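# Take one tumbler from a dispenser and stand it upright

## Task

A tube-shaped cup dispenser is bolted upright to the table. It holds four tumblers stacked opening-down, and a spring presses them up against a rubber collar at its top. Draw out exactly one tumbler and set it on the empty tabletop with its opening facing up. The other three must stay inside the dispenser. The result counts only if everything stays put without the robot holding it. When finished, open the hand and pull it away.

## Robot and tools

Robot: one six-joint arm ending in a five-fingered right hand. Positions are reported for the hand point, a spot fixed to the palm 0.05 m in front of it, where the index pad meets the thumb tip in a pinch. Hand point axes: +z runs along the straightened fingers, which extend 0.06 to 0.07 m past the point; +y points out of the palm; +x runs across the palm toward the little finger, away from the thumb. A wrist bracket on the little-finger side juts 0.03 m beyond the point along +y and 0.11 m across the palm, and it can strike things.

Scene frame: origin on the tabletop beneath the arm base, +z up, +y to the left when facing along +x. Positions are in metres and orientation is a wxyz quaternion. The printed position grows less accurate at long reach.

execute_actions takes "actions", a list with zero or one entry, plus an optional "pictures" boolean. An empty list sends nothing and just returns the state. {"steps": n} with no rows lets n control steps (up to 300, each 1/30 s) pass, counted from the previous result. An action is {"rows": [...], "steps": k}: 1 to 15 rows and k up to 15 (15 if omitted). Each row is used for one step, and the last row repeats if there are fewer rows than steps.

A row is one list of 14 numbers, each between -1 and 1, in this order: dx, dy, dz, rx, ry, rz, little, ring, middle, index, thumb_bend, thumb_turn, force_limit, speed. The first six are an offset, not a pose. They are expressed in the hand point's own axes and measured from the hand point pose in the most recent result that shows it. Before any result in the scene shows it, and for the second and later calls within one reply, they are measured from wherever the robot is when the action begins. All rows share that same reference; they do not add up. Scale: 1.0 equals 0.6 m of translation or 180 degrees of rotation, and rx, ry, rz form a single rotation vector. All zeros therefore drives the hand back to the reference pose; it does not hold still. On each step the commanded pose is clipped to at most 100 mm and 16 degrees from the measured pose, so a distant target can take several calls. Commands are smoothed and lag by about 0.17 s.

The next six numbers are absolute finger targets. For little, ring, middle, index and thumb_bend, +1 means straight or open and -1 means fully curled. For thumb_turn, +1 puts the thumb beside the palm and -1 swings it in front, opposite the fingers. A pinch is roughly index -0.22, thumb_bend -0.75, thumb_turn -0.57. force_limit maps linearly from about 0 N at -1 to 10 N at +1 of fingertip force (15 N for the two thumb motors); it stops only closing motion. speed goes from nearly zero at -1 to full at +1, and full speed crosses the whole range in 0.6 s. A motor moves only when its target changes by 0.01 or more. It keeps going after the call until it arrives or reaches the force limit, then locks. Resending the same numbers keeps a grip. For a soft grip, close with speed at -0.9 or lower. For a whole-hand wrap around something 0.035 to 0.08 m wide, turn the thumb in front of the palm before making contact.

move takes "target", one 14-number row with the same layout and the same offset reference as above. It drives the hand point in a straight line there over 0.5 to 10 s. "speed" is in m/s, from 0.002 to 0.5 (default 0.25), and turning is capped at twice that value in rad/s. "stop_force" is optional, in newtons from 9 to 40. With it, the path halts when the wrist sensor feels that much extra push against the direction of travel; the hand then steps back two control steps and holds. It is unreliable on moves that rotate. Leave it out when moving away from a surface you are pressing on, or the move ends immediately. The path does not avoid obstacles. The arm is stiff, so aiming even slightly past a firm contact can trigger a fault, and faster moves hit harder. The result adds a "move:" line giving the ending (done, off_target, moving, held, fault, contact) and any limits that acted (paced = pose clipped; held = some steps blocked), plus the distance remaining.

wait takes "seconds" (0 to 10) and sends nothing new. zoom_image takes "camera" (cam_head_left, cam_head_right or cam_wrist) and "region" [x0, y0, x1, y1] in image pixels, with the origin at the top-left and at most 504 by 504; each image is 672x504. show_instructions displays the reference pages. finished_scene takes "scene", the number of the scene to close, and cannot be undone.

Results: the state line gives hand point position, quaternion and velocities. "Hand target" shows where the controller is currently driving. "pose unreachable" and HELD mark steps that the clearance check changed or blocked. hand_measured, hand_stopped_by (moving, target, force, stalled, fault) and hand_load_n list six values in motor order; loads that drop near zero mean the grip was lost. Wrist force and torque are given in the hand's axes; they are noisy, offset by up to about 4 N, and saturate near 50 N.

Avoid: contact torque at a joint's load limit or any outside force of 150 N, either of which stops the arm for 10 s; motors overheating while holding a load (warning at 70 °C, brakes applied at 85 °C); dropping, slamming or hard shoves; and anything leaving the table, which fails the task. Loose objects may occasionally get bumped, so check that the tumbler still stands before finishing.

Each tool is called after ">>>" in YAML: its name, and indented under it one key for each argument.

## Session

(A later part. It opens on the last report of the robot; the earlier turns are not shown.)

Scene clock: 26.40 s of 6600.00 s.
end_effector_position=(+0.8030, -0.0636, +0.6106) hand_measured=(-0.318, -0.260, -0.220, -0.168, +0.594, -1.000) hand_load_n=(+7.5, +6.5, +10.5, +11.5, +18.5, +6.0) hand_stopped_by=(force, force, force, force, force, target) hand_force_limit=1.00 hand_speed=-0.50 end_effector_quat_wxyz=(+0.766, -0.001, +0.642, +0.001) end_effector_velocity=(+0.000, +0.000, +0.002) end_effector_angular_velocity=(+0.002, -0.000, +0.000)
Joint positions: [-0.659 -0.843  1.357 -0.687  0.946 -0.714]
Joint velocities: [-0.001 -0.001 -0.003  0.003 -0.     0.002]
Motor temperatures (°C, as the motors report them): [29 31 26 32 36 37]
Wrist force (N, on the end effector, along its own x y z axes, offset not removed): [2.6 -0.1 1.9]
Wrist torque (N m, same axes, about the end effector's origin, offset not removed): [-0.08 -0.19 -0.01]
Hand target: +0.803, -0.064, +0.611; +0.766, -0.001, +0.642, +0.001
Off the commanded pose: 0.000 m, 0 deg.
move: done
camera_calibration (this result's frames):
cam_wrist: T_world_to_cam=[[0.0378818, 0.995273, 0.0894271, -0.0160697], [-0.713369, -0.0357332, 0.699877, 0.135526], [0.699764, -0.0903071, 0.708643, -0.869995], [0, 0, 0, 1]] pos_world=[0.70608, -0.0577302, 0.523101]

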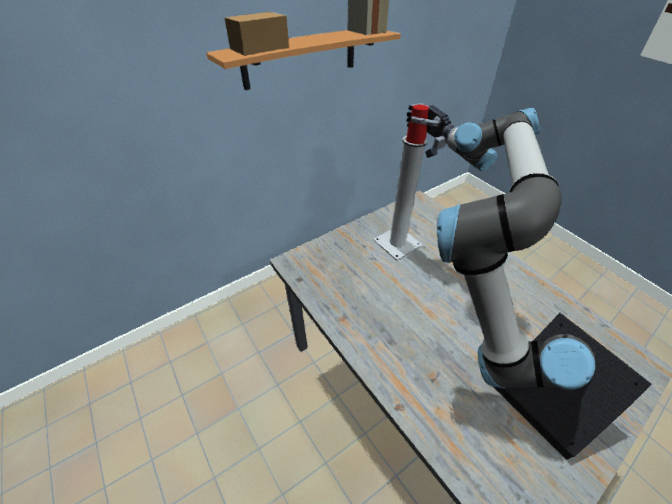

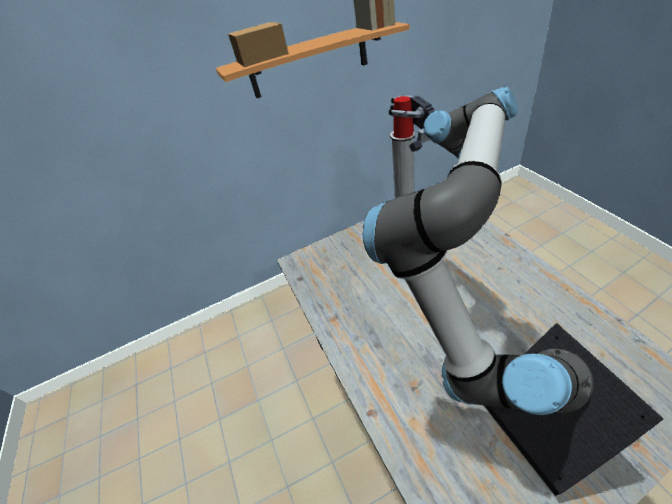

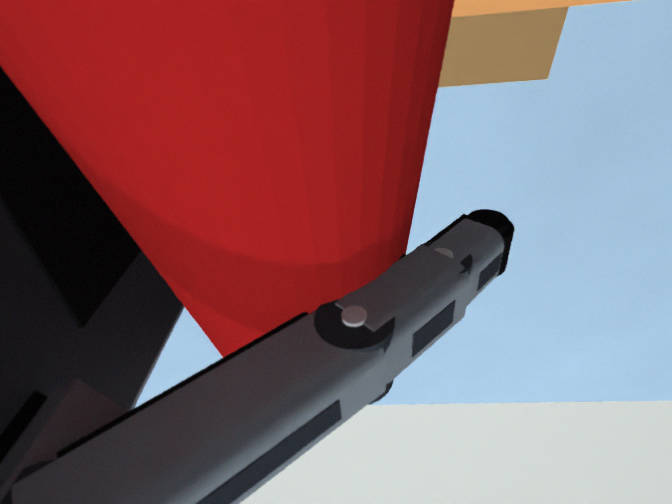

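>>> move:
  target: [-0.16,0,0.028,0,0,0,-1,-1,-1,-1,-1,-1,1,-0.5]
  speed: 0.06

>>> zoom_image:
  camera: "cam_head_left"
  region: [365, 55, 505, 185]

Scene clock: 30.37 s of 6600.00 s.
end_effector_position=(+0.8028, -0.0634, +0.7079) hand_measured=(-0.318, -0.260, -0.220, -0.168, +0.594, -1.000) hand_load_n=(+7.5, +6.5, +10.5, +11.5, +18.5, +6.0) hand_stopped_by=(force, force, force, force, force, target) hand_force_limit=1.00 hand_speed=-0.50 end_effector_quat_wxyz=(+0.766, -0.001, +0.642, +0.001) end_effector_velocity=(-0.000, -0.000, +0.002) end_effector_angular_velocity=(+0.001, -0.000, -0.001)
Joint positions: [-0.73  -0.833  1.14  -0.49   0.876 -0.698]
Joint velocities: [-0.001  0.001 -0.005  0.005 -0.     0.   ]
Motor temperatures (°C, as the motors report them): [29 31 26 32 36 37]
Wrist force (N, on the end effector, along its own x y z axes, offset not removed): [1.6 -0.9 1.8]
Wrist torque (N m, same axes, about the end effector's origin, offset not removed): [-0.25 -0.11 -0.05]
Hand target: +0.803, -0.063, +0.708; +0.766, -0.001, +0.642, +0.001
Off the commanded pose: 0.000 m, 0 deg.
move: done
camera_calibration (this result's frames):
cam_wrist: T_world_to_cam=[[0.0378427, 0.99527, 0.0894724, -0.0249623], [-0.713408, -0.0357879, 0.699835, 0.0673472], [0.699727, -0.0903139, 0.708679, -0.938798], [0, 0, 0, 1]] pos_world=[0.705893, -0.0575321, 0.620408]

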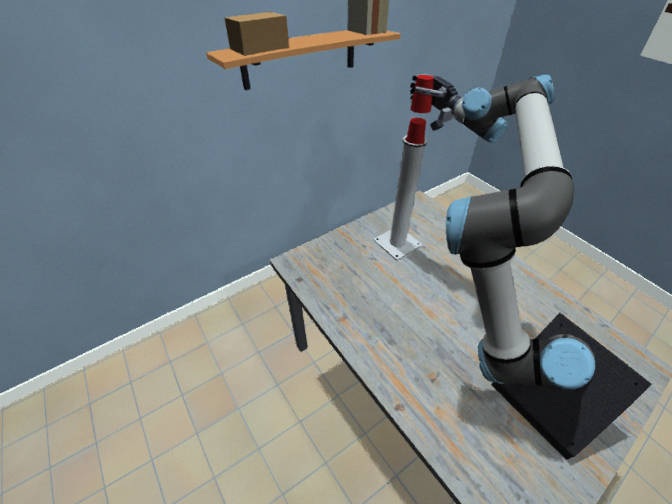

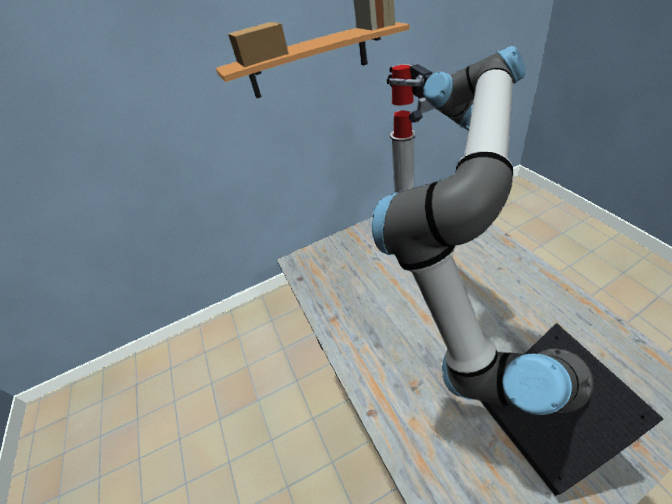

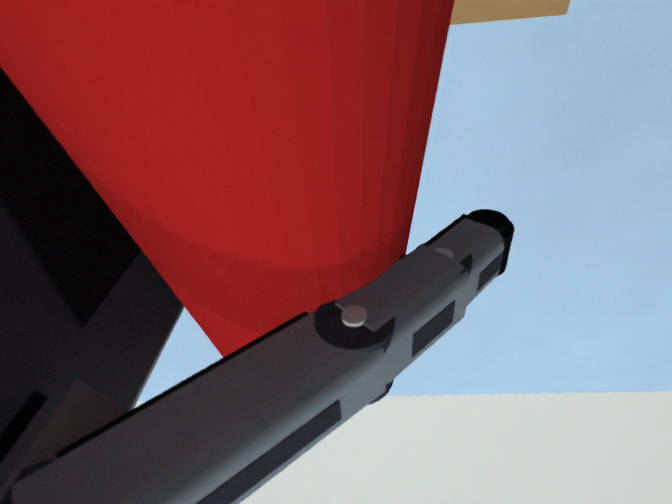

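Region (365, 55, 505, 185) of cam_head_left's 672x504 image, scaled by 3.600, with more detail than that image has; it fills the top 468 rows of this view, and the rest is white.

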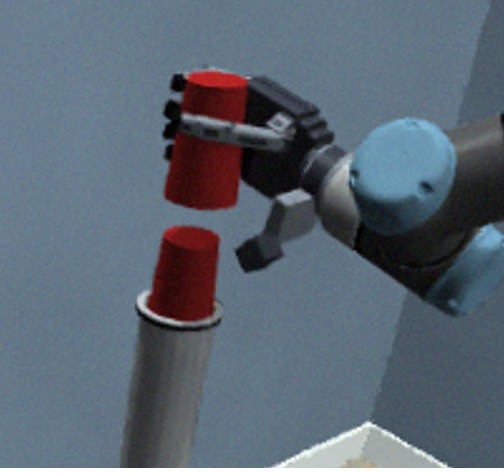

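>>> move:
  target: [0,0.23,-0.3,0.087,0,0.492,-1,-1,-1,-1,-1,-1,1,-0.5]
  speed: 0.3

>>> move:
  target: [0,-0.85,0,0.087,0,0.492,-1,-1,-1,-1,-1,-1,1,-0.5]
  speed: 0.3

>>> move:
  target: [-0.15,0,0.026,-0.246,0,0.0435,-1,-1,-1,-1,-1,-1,1,-0.5]
  speed: 0.2

Scene clock: 35.10 s of 6600.00 s.
end_effector_position=(+0.6251, +0.0737, +0.6758) hand_measured=(-0.318, -0.260, -0.220, -0.168, +0.594, -1.000) hand_load_n=(+5.0, +4.5, +8.0, +9.0, +13.5, +3.5) hand_stopped_by=(force, force, force, force, force, target) hand_force_limit=1.00 hand_speed=-0.50 end_effector_quat_wxyz=(+0.542, +0.540, +0.456, +0.455) end_effector_velocity=(-0.001, +0.000, -0.001) end_effector_angular_velocity=(+0.008, +0.001, +0.000)
Joint positions: [-0.699 -1.499  1.648 -0.015  0.913  0.655]
Joint velocities: [-0.001 -0.002  0.     0.004 -0.003  0.006]
Motor temperatures (°C, as the motors report them): [29 31 26 32 36 37]
Wrist force (N, on the end effector, along its own x y z axes, offset not removed): [1.1 -0.1 -0.7]
Wrist torque (N m, same axes, about the end effector's origin, offset not removed): [0.28 0.05 -0.21]
Hand target: +0.625, +0.074, +0.676; +0.542, +0.540, +0.455, +0.455
Off the commanded pose: 0.001 m, 0 deg.
move: done
camera_calibration (this result's frames):
cam_wrist: T_world_to_cam=[[0.040325, -0.0875325, 0.995345, -0.685812], [-0.711288, -0.702129, -0.0329297, 0.51096], [0.701743, -0.706649, -0.0905742, -0.194994], [0, 0, 0, 1]] pos_world=[0.527931, 0.160937, 0.681784]

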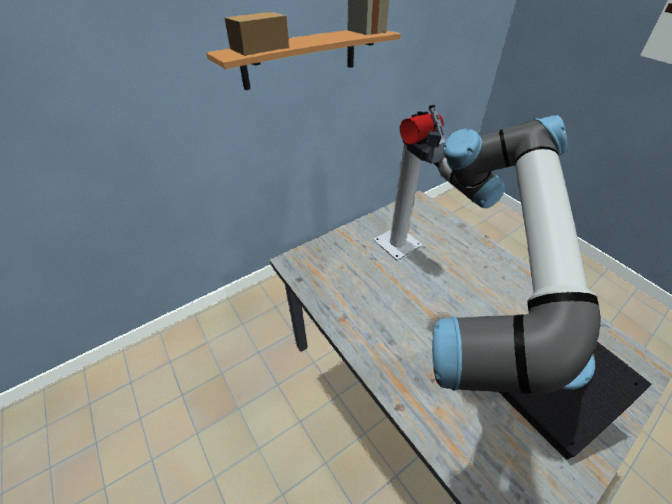

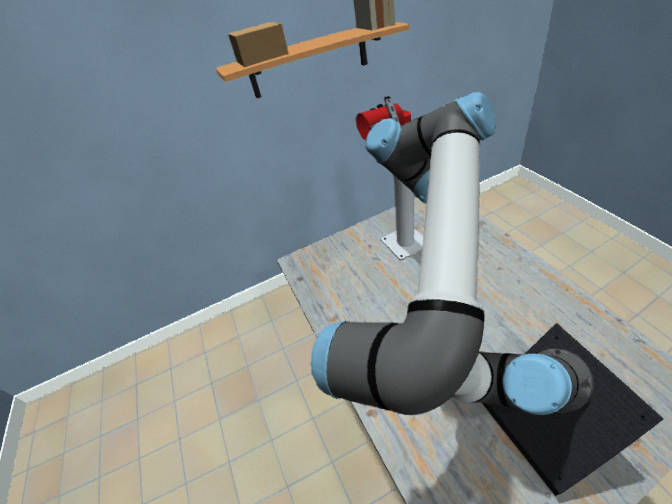

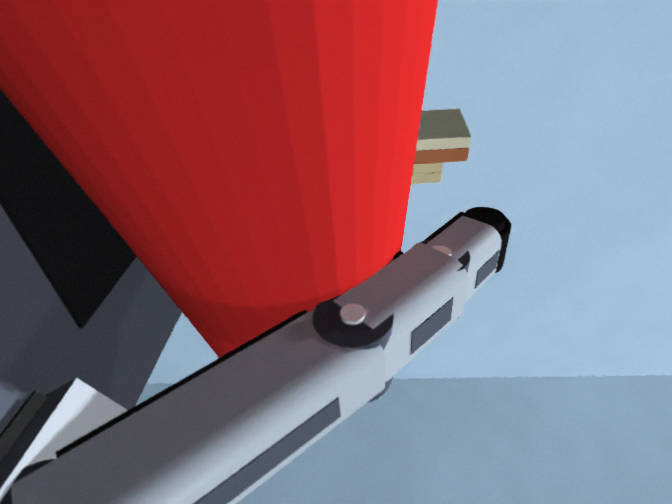

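Scene clock: 38.27 s of 6600.00 s.
end_effector_position=(+0.6251, +0.0718, +0.1662) hand_measured=(-0.318, -0.260, -0.220, -0.168, +0.594, -1.000) hand_load_n=(+5.0, +4.0, +8.0, +9.0, +13.5, +3.5) hand_stopped_by=(force, force, force, force, force, target) hand_force_limit=1.00 hand_speed=-0.50 end_effector_quat_wxyz=(+0.001, +0.766, +0.002, +0.643) end_effector_velocity=(+0.001, +0.001, -0.001) end_effector_angular_velocity=(+0.004, -0.004, +0.002)
Joint positions: [-0.131 -1.219  2.17  -0.826  1.231  2.278]
Joint velocities: [ 0.002  0.003 -0.    -0.008  0.002  0.006]
Motor temperatures (°C, as the motors report them): [29 31 26 32 36 37]
Wrist force (N, on the end effector, along its own x y z axes, offset not removed): [1.5 -1.3 1.0]
Wrist torque (N m, same axes, about the end effector's origin, offset not removed): [-0.31 -0.10 -0.11]
Hand target: +0.625, +0.072, +0.166; +0.001, +0.766, +0.002, +0.643
Off the commanded pose: 0.001 m, 0 deg.
move: done
camera_calibration (this result's frames):
cam_wrist: T_world_to_cam=[[0.0430283, -0.995388, -0.0857373, 0.0644686], [-0.713031, 0.0295154, -0.700511, 0.552366], [0.69981, 0.0912752, -0.708473, -0.195872], [0, 0, 0, 1]] pos_world=[0.528154, 0.0657463, 0.253696]

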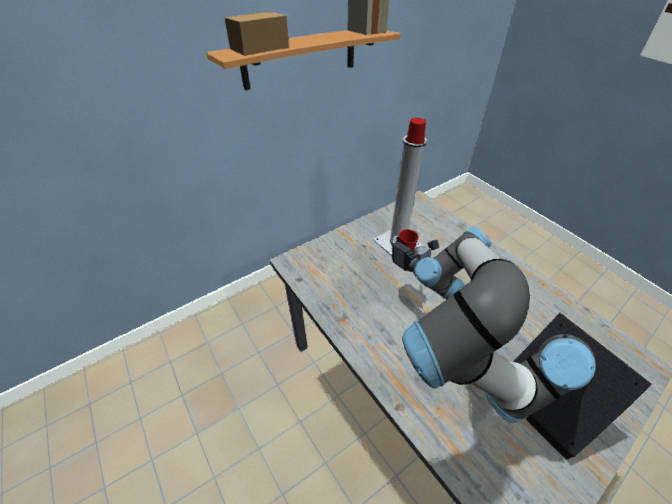

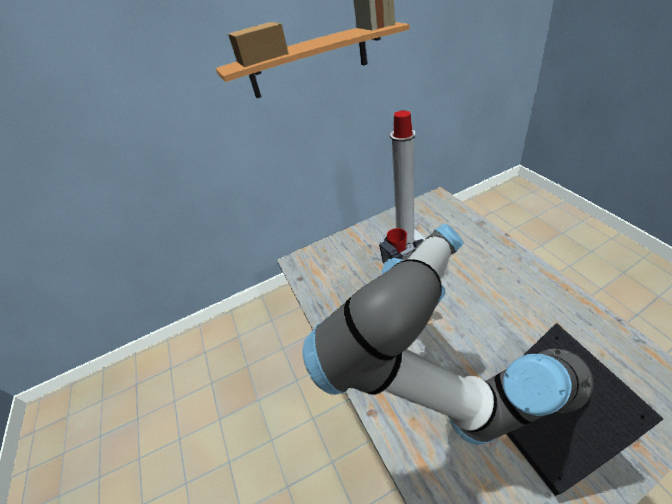

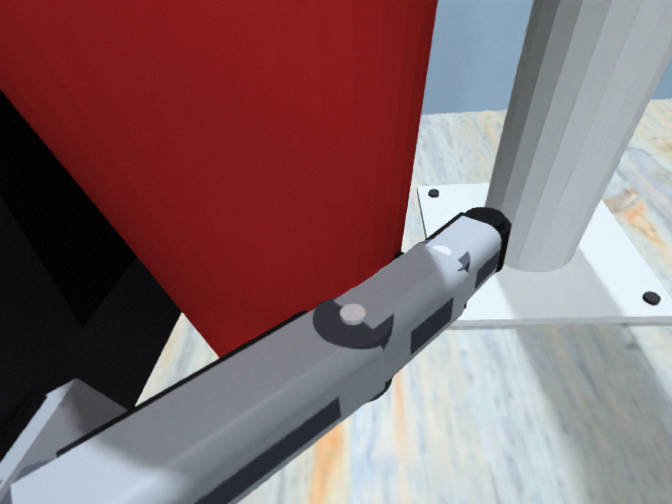

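Scene clock: 40.70 s of 6600.00 s.
end_effector_position=(+0.6249, +0.0713, +0.0752) hand_measured=(-0.318, -0.260, -0.220, -0.168, +0.594, -1.000) hand_load_n=(+5.0, +4.0, +8.0, +9.0, +13.5, +3.5) hand_stopped_by=(force, force, force, force, force, target) hand_force_limit=1.00 hand_speed=-0.50 end_effector_quat_wxyz=(+0.247, +0.708, -0.290, +0.595) end_effector_velocity=(+0.000, -0.000, -0.001) end_effector_angular_velocity=(-0.000, +0.001, -0.010)
Joint positions: [ 0.269 -0.859  1.488  0.127  2.109  2.669]
Joint velocities: [ 0.001  0.008 -0.014  0.017  0.005  0.007]
Motor temperatures (°C, as the motors report them): [29 31 26 32 36 37]
Wrist force (N, on the end effector, along its own x y z axes, offset not removed): [-2.8 -0.2 1.0]
Wrist torque (N m, same axes, about the end effector's origin, offset not removed): [0.00 0.41 -0.16]
Hand target: +0.625, +0.071, +0.075; +0.247, +0.707, -0.291, +0.595
Off the commanded pose: 0.000 m, 0 deg.
move: done
camera_calibration (this result's frames):
cam_wrist: T_world_to_cam=[[-0.6719, -0.73551, -0.0870364, 0.484438], [-0.481363, 0.52297, -0.703414, 0.30878], [0.562886, -0.430728, -0.705431, -0.137592], [0, 0, 0, 1]] pos_world=[0.551577, 0.135562, 0.162302]

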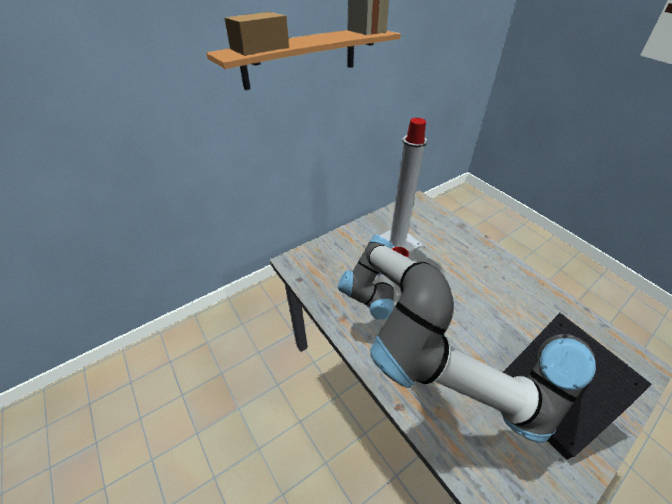

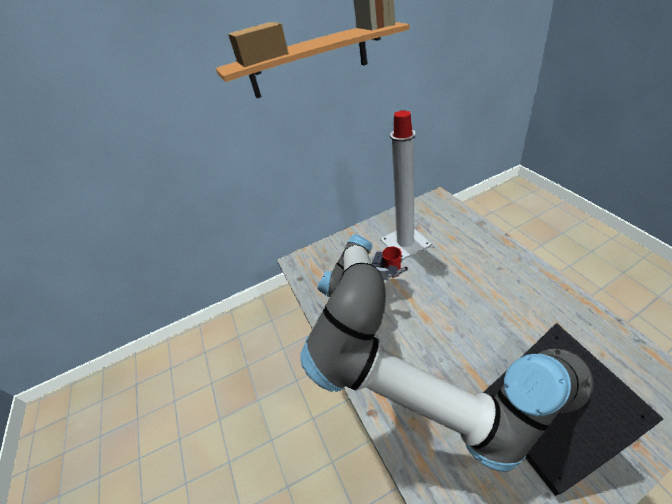

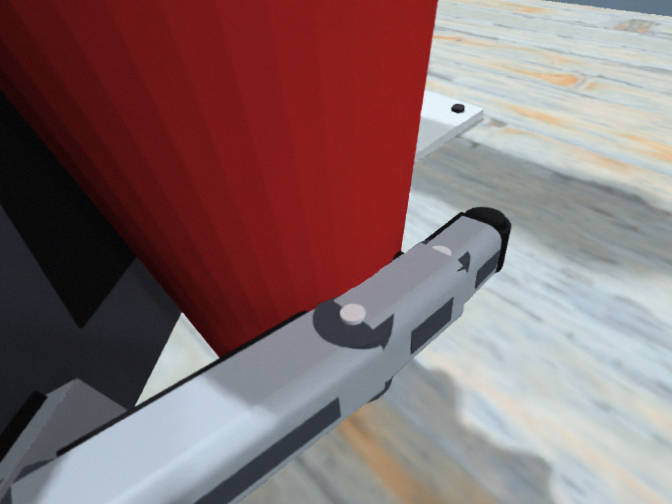

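>>> move:
  target: [-0.075,0,0.013,0,0,0,-1,-1,-1,-1,-1,-1,1,-0.5]
  speed: 0.05
  stop_force: 9

>>> move:
  target: [-0.04,0,0.007,0,0,0,-1,-1,-1,-1,-1,-1,1,-0.5]
  speed: 0.007
  stop_force: 9

>>> move:
  target: [0,0,0,0,0,0,0.3,0.3,0.3,0.3,1,-1,1,-0.7]

Scene clock: 43.47 s of 6600.00 s.
end_effector_position=(+0.6248, +0.0711, +0.0297) hand_measured=(-0.318, -0.260, -0.220, -0.168, +0.594, -1.000) hand_load_n=(+5.0, +4.0, +8.0, +9.0, +13.5, +3.5) hand_stopped_by=(force, force, force, force, force, target) hand_force_limit=1.00 hand_speed=-0.50 end_effector_quat_wxyz=(+0.247, +0.708, -0.290, +0.595) end_effector_velocity=(-0.000, -0.001, -0.001) end_effector_angular_velocity=(-0.000, -0.000, -0.002)
Joint positions: [ 0.326 -0.778  1.446  0.114  2.15   2.715]
Joint velocities: [ 0.001  0.004 -0.001  0.     0.002  0.002]
Motor temperatures (°C, as the motors report them): [29 31 26 32 36 37]
Wrist force (N, on the end effector, along its own x y z axes, offset not removed): [-1.4 -2.3 0.2]
Wrist torque (N m, same axes, about the end effector's origin, offset not removed): [-0.23 0.17 -0.20]
Hand target: +0.625, +0.071, +0.030; +0.247, +0.708, -0.290, +0.595
Off the commanded pose: 0.000 m, 0 deg.
move: done
camera_calibration (this result's frames):
cam_wrist: T_world_to_cam=[[-0.67187, -0.735539, -0.0870311, 0.480311], [-0.481371, 0.522935, -0.703435, 0.276821], [0.562915, -0.430722, -0.705411, -0.169733], [0, 0, 0, 1]] pos_world=[0.551506, 0.13542, 0.116796]

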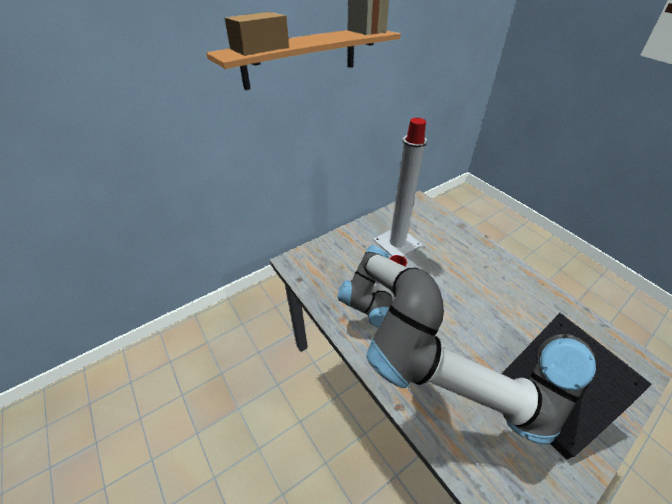

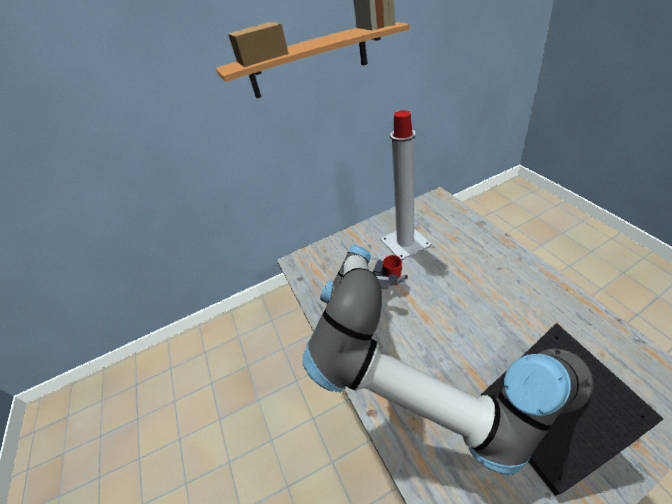

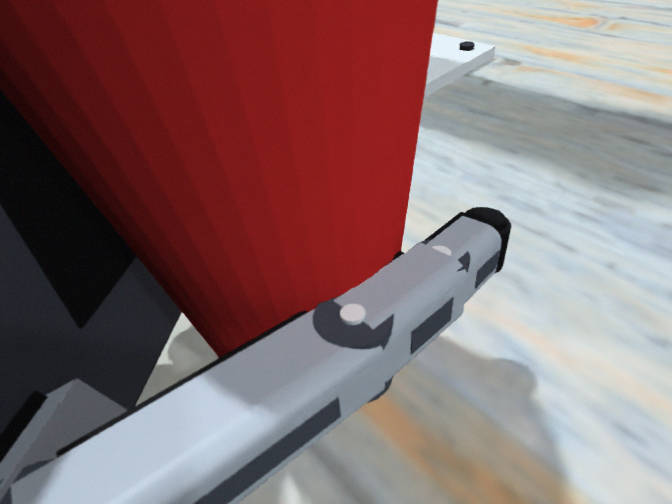

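Scene clock: 46.27 s of 6600.00 s.
end_effector_position=(+0.6249, +0.0711, +0.0127) hand_measured=(-0.318, -0.260, -0.220, -0.168, +0.594, -1.000) hand_load_n=(+8.0, +4.0, +5.5, +4.5, +12.0, +1.0) hand_stopped_by=(force, force, force, force, force, target) hand_force_limit=1.00 hand_speed=-0.50 end_effector_quat_wxyz=(+0.246, +0.707, -0.290, +0.595) end_effector_velocity=(-0.000, -0.000, +0.002) end_effector_angular_velocity=(-0.000, +0.001, -0.000)
Joint positions: [ 0.346 -0.747  1.426  0.112  2.164  2.733]
Joint velocities: [-0.002 -0.003  0.003  0.    -0.002 -0.002]
Motor temperatures (°C, as the motors report them): [29 31 26 32 36 37]
Wrist force (N, on the end effector, along its own x y z axes, offset not removed): [9.3 0.8 -1.4]
Wrist torque (N m, same axes, about the end effector's origin, offset not removed): [-0.02 -0.55 -0.15]
Hand target: +0.625, +0.071, +0.013; +0.247, +0.708, -0.290, +0.595
Off the commanded pose: 0.007 m, 0 deg.
move: contact
camera_calibration (this result's frames):
cam_wrist: T_world_to_cam=[[-0.671733, -0.735622, -0.0873776, 0.478842], [-0.481219, 0.522987, -0.7035, 0.264794], [0.563208, -0.430516, -0.705303, -0.182022], [0, 0, 0, 1]] pos_world=[0.551594, 0.135399, 0.0997422]

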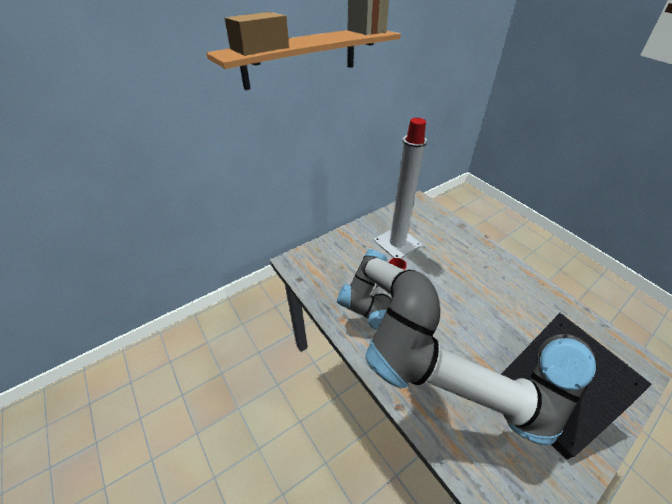

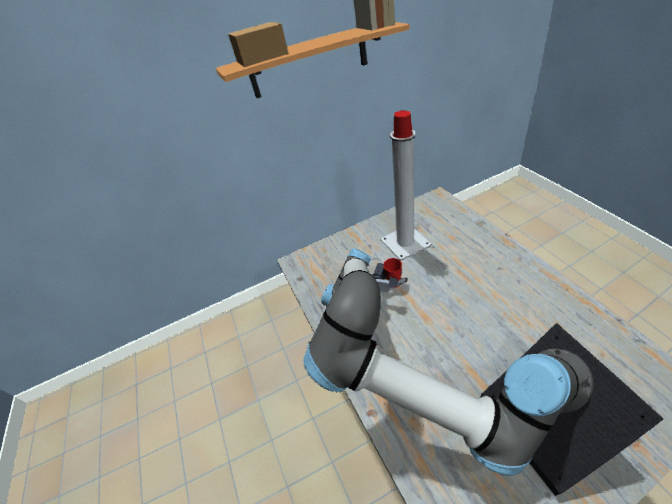

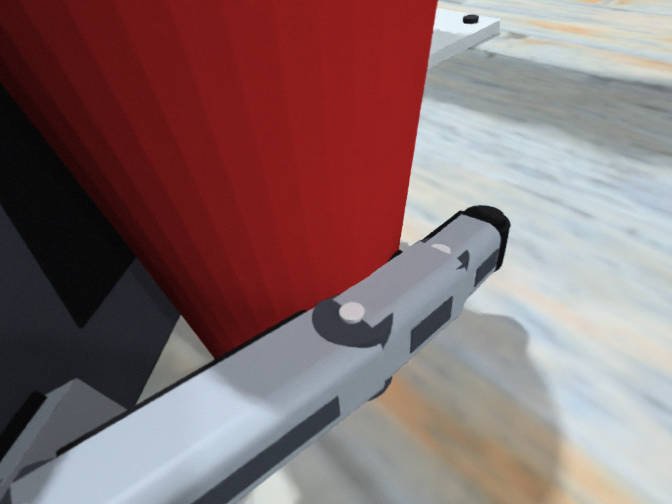

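Scene clock: 47.87 s of 6600.00 s.
end_effector_position=(+0.6249, +0.0711, +0.0127) hand_measured=(+0.300, +0.300, +0.300, +0.038, +1.000, -1.000) hand_load_n=(+0.0, +0.0, +0.0, -11.0, +0.0, +0.0) hand_stopped_by=(target, target, target, stalled, target, target) hand_force_limit=1.00 hand_speed=-0.70 end_effector_quat_wxyz=(+0.246, +0.707, -0.290, +0.595) end_effector_velocity=(-0.000, +0.000, -0.001) end_effector_angular_velocity=(-0.001, +0.001, +0.000)
Joint positions: [ 0.346 -0.747  1.426  0.112  2.164  2.733]
Joint velocities: [ 0.001  0.    -0.    -0.     0.001  0.   ]
Motor temperatures (°C, as the motors report them): [29 31 26 32 36 37]
Wrist force (N, on the end effector, along its own x y z axes, offset not removed): [22.9 3.2 -9.2]
Wrist torque (N m, same axes, about the end effector's origin, offset not removed): [-0.22 0.76 -0.03]
Hand target: +0.625, +0.071, +0.013; +0.246, +0.707, -0.290, +0.595
Off the commanded pose: 0.000 m, 0 deg.
move: done
camera_calibration (this result's frames):
cam_wrist: T_world_to_cam=[[-0.671727, -0.735627, -0.0873863, 0.478849], [-0.481216, 0.522985, -0.703504, 0.264796], [0.563218, -0.43051, -0.705299, -0.182019], [0, 0, 0, 1]] pos_world=[0.551596, 0.135408, 0.099752]

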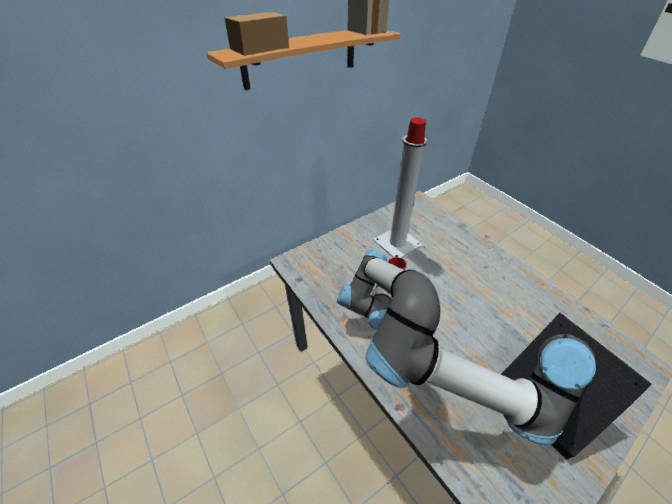

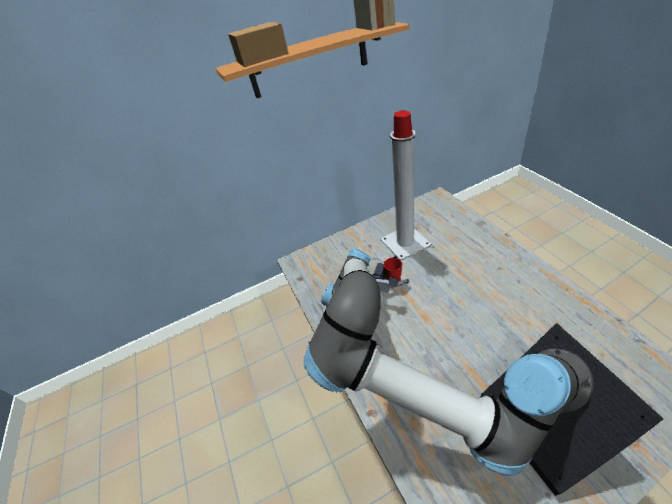

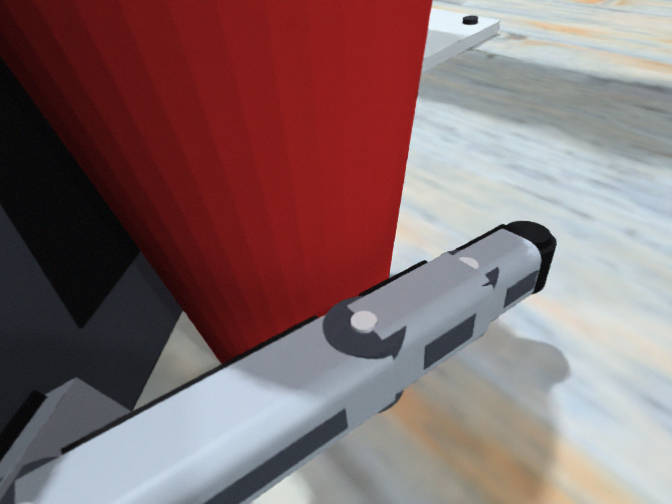

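>>> move:
  target: [0.022,-0.008,0,0,0,0,1,1,1,1,1,-1,1,0.3]
  speed: 0.02

>>> move:
  target: [0,-0.025,-0.06,0,0,0,1,1,1,0.95,1,-1,1,0.3]
  speed: 0.06

>>> move:
  target: [0.3,0,-0.12,0,0,0,1,1,1,0.95,1,-1,1,0.3]
  speed: 0.2

Scene clock: 49.97 s of 6600.00 s.
end_effector_position=(+0.6298, +0.0730, +0.0255) hand_measured=(+1.000, +1.000, +1.000, +1.000, +1.000, -1.000) hand_load_n=(+0.0, +0.0, +0.0, +0.0, +0.0, +0.5) hand_stopped_by=(target, target, target, target, target, target) hand_force_limit=1.00 hand_speed=0.30 end_effector_quat_wxyz=(+0.246, +0.707, -0.290, +0.595) end_effector_velocity=(+0.000, -0.000, +0.002) end_effector_angular_velocity=(-0.001, +0.001, -0.001)
Joint positions: [ 0.331 -0.763  1.422  0.125  2.154  2.72 ]
Joint velocities: [-0.003 -0.003  0.     0.002 -0.001 -0.003]
Motor temperatures (°C, as the motors report them): [29 31 26 32 36 37]
Wrist force (N, on the end effector, along its own x y z axes, offset not removed): [-2.4 -0.2 2.3]
Wrist torque (N m, same axes, about the end effector's origin, offset not removed): [-0.19 0.34 -0.10]
Hand target: +0.630, +0.073, +0.026; +0.246, +0.707, -0.290, +0.595
Off the commanded pose: 0.000 m, 0 deg.
move: done
camera_calibration (this result's frames):
cam_wrist: T_world_to_cam=[[-0.671745, -0.735615, -0.0873448, 0.48463], [-0.481245, 0.522991, -0.70348, 0.275233], [0.563171, -0.430525, -0.705328, -0.174947], [0, 0, 0, 1]] pos_world=[0.556528, 0.137238, 0.112556]

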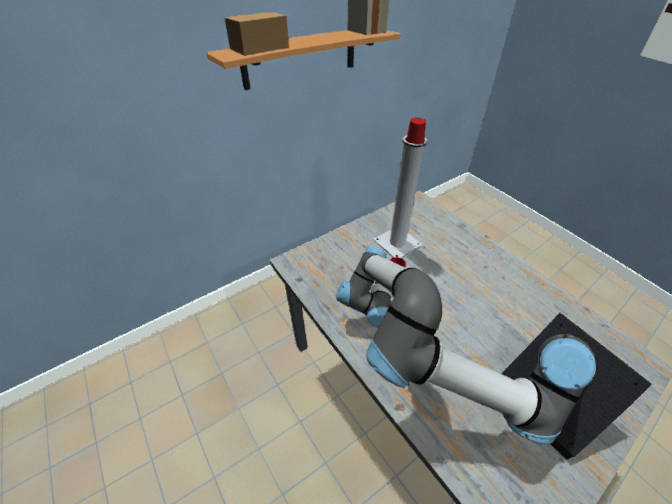

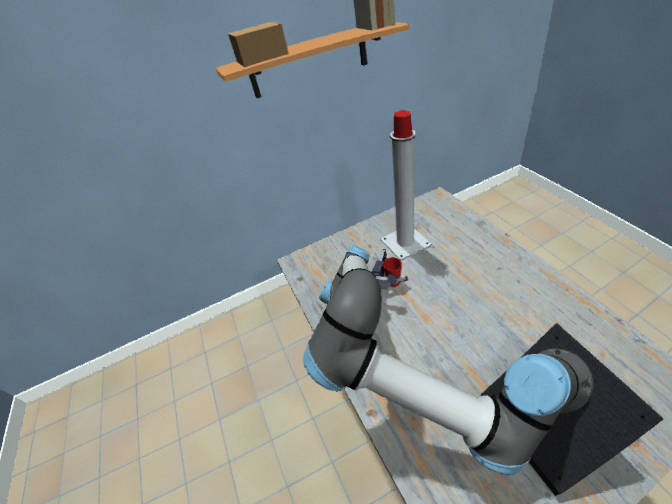

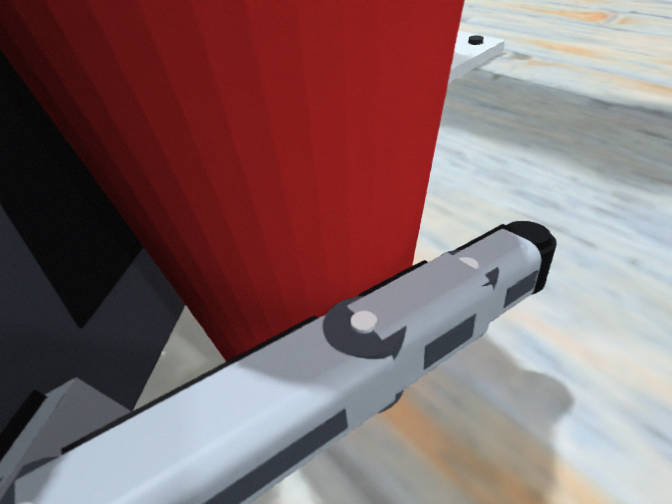

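Scene clock: 51.00 s of 6600.00 s.
end_effector_position=(+0.6153, +0.1085, +0.0316) hand_measured=(+1.000, +1.000, +1.000, +0.950, +1.000, -1.000) hand_load_n=(+0.0, +0.0, +0.0, +0.0, +0.0, +0.0) hand_stopped_by=(target, target, target, target, target, target) hand_force_limit=1.00 hand_speed=0.30 end_effector_quat_wxyz=(+0.246, +0.707, -0.290, +0.595) end_effector_velocity=(-0.000, +0.002, +0.001) end_effector_angular_velocity=(-0.001, -0.000, +0.001)
Joint positions: [ 0.377 -0.803  1.415  0.194  2.186  2.759]
Joint velocities: [ 0.002 -0.002 -0.001  0.003  0.002  0.001]
Motor temperatures (°C, as the motors report them): [29 31 26 32 36 37]
Wrist force (N, on the end effector, along its own x y z axes, offset not removed): [-0.2 -1.8 1.8]
Wrist torque (N m, same axes, about the end effector's origin, offset not removed): [-0.21 0.05 -0.27]
Hand target: +0.615, +0.109, +0.032; +0.246, +0.707, -0.290, +0.595
Off the commanded pose: 0.000 m, 0 deg.
move: done
camera_calibration (this result's frames):
cam_wrist: T_world_to_cam=[[-0.671723, -0.735638, -0.0873275, 0.501459], [-0.481258, 0.522957, -0.703496, 0.25393], [0.563187, -0.430527, -0.705313, -0.147207], [0, 0, 0, 1]] pos_world=[0.541953, 0.172721, 0.118603]

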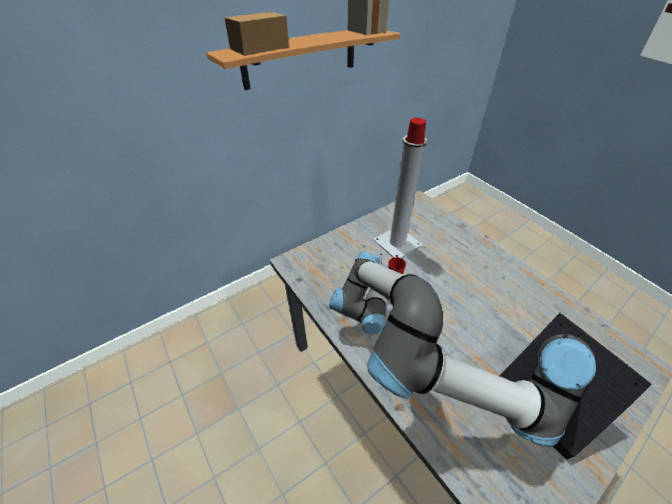

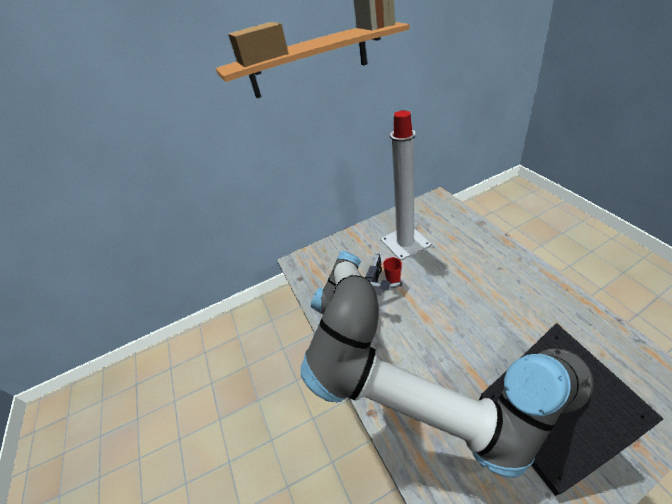

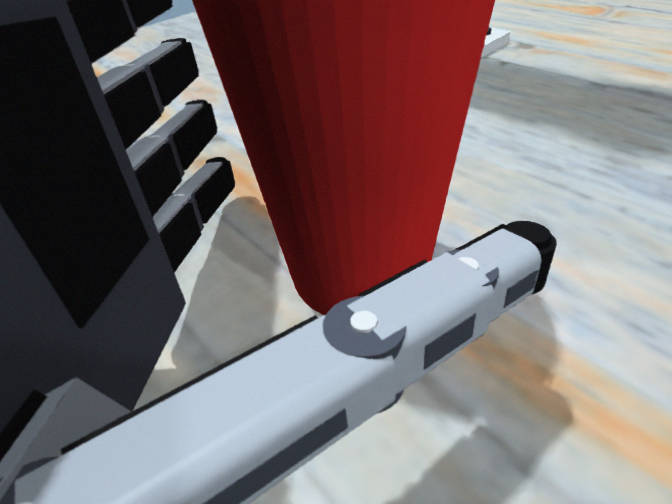

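Scene clock: 52.50 s of 6600.00 s.
end_effector_position=(+0.5870, +0.1373, +0.2209) hand_measured=(+1.000, +1.000, +1.000, +0.950, +1.000, -1.000) hand_load_n=(+0.0, +0.0, +0.0, +0.0, +0.0, +0.0) hand_stopped_by=(target, target, target, target, target, target) hand_force_limit=1.00 hand_speed=0.30 end_effector_quat_wxyz=(+0.246, +0.708, -0.290, +0.595) end_effector_velocity=(-0.000, -0.000, +0.002) end_effector_angular_velocity=(+0.000, +0.000, -0.000)
Joint positions: [ 0.179 -1.159  1.538  0.344  2.043  2.6  ]
Joint velocities: [-0.003 -0.002 -0.     0.002 -0.002 -0.002]
Motor temperatures (°C, as the motors report them): [29 31 26 32 36 37]
Wrist force (N, on the end effector, along its own x y z axes, offset not removed): [-2.4 -1.9 1.8]
Wrist torque (N m, same axes, about the end effector's origin, offset not removed): [-0.37 0.49 -0.51]
Hand target: +0.587, +0.137, +0.221; +0.246, +0.708, -0.290, +0.595
Off the commanded pose: 0.000 m, 0 deg.
move: done
camera_calibration (this result's frames):
cam_wrist: T_world_to_cam=[[-0.671811, -0.735555, -0.0873455, 0.520207], [-0.48125, 0.523073, -0.703415, 0.358381], [0.563088, -0.430527, -0.705392, 0.0147089], [0, 0, 0, 1]] pos_world=[0.513669, 0.201514, 0.307904]

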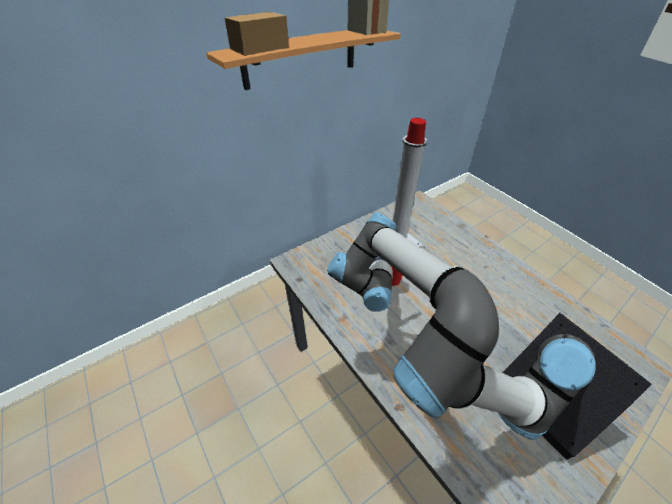

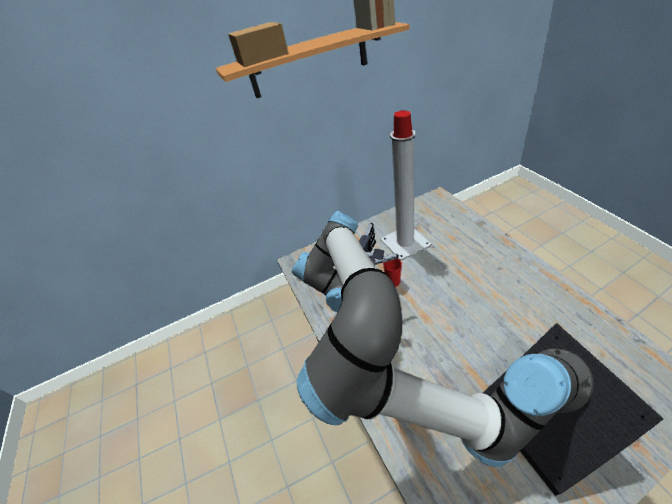

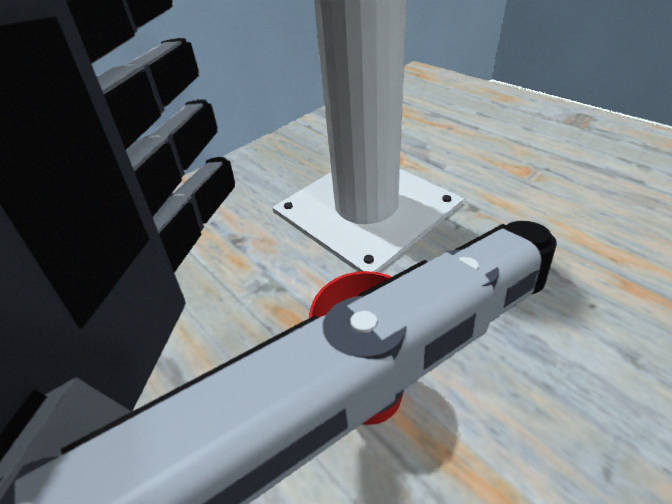

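>>> finished_scene:
  scene: 2

The scene is finished: the task was done.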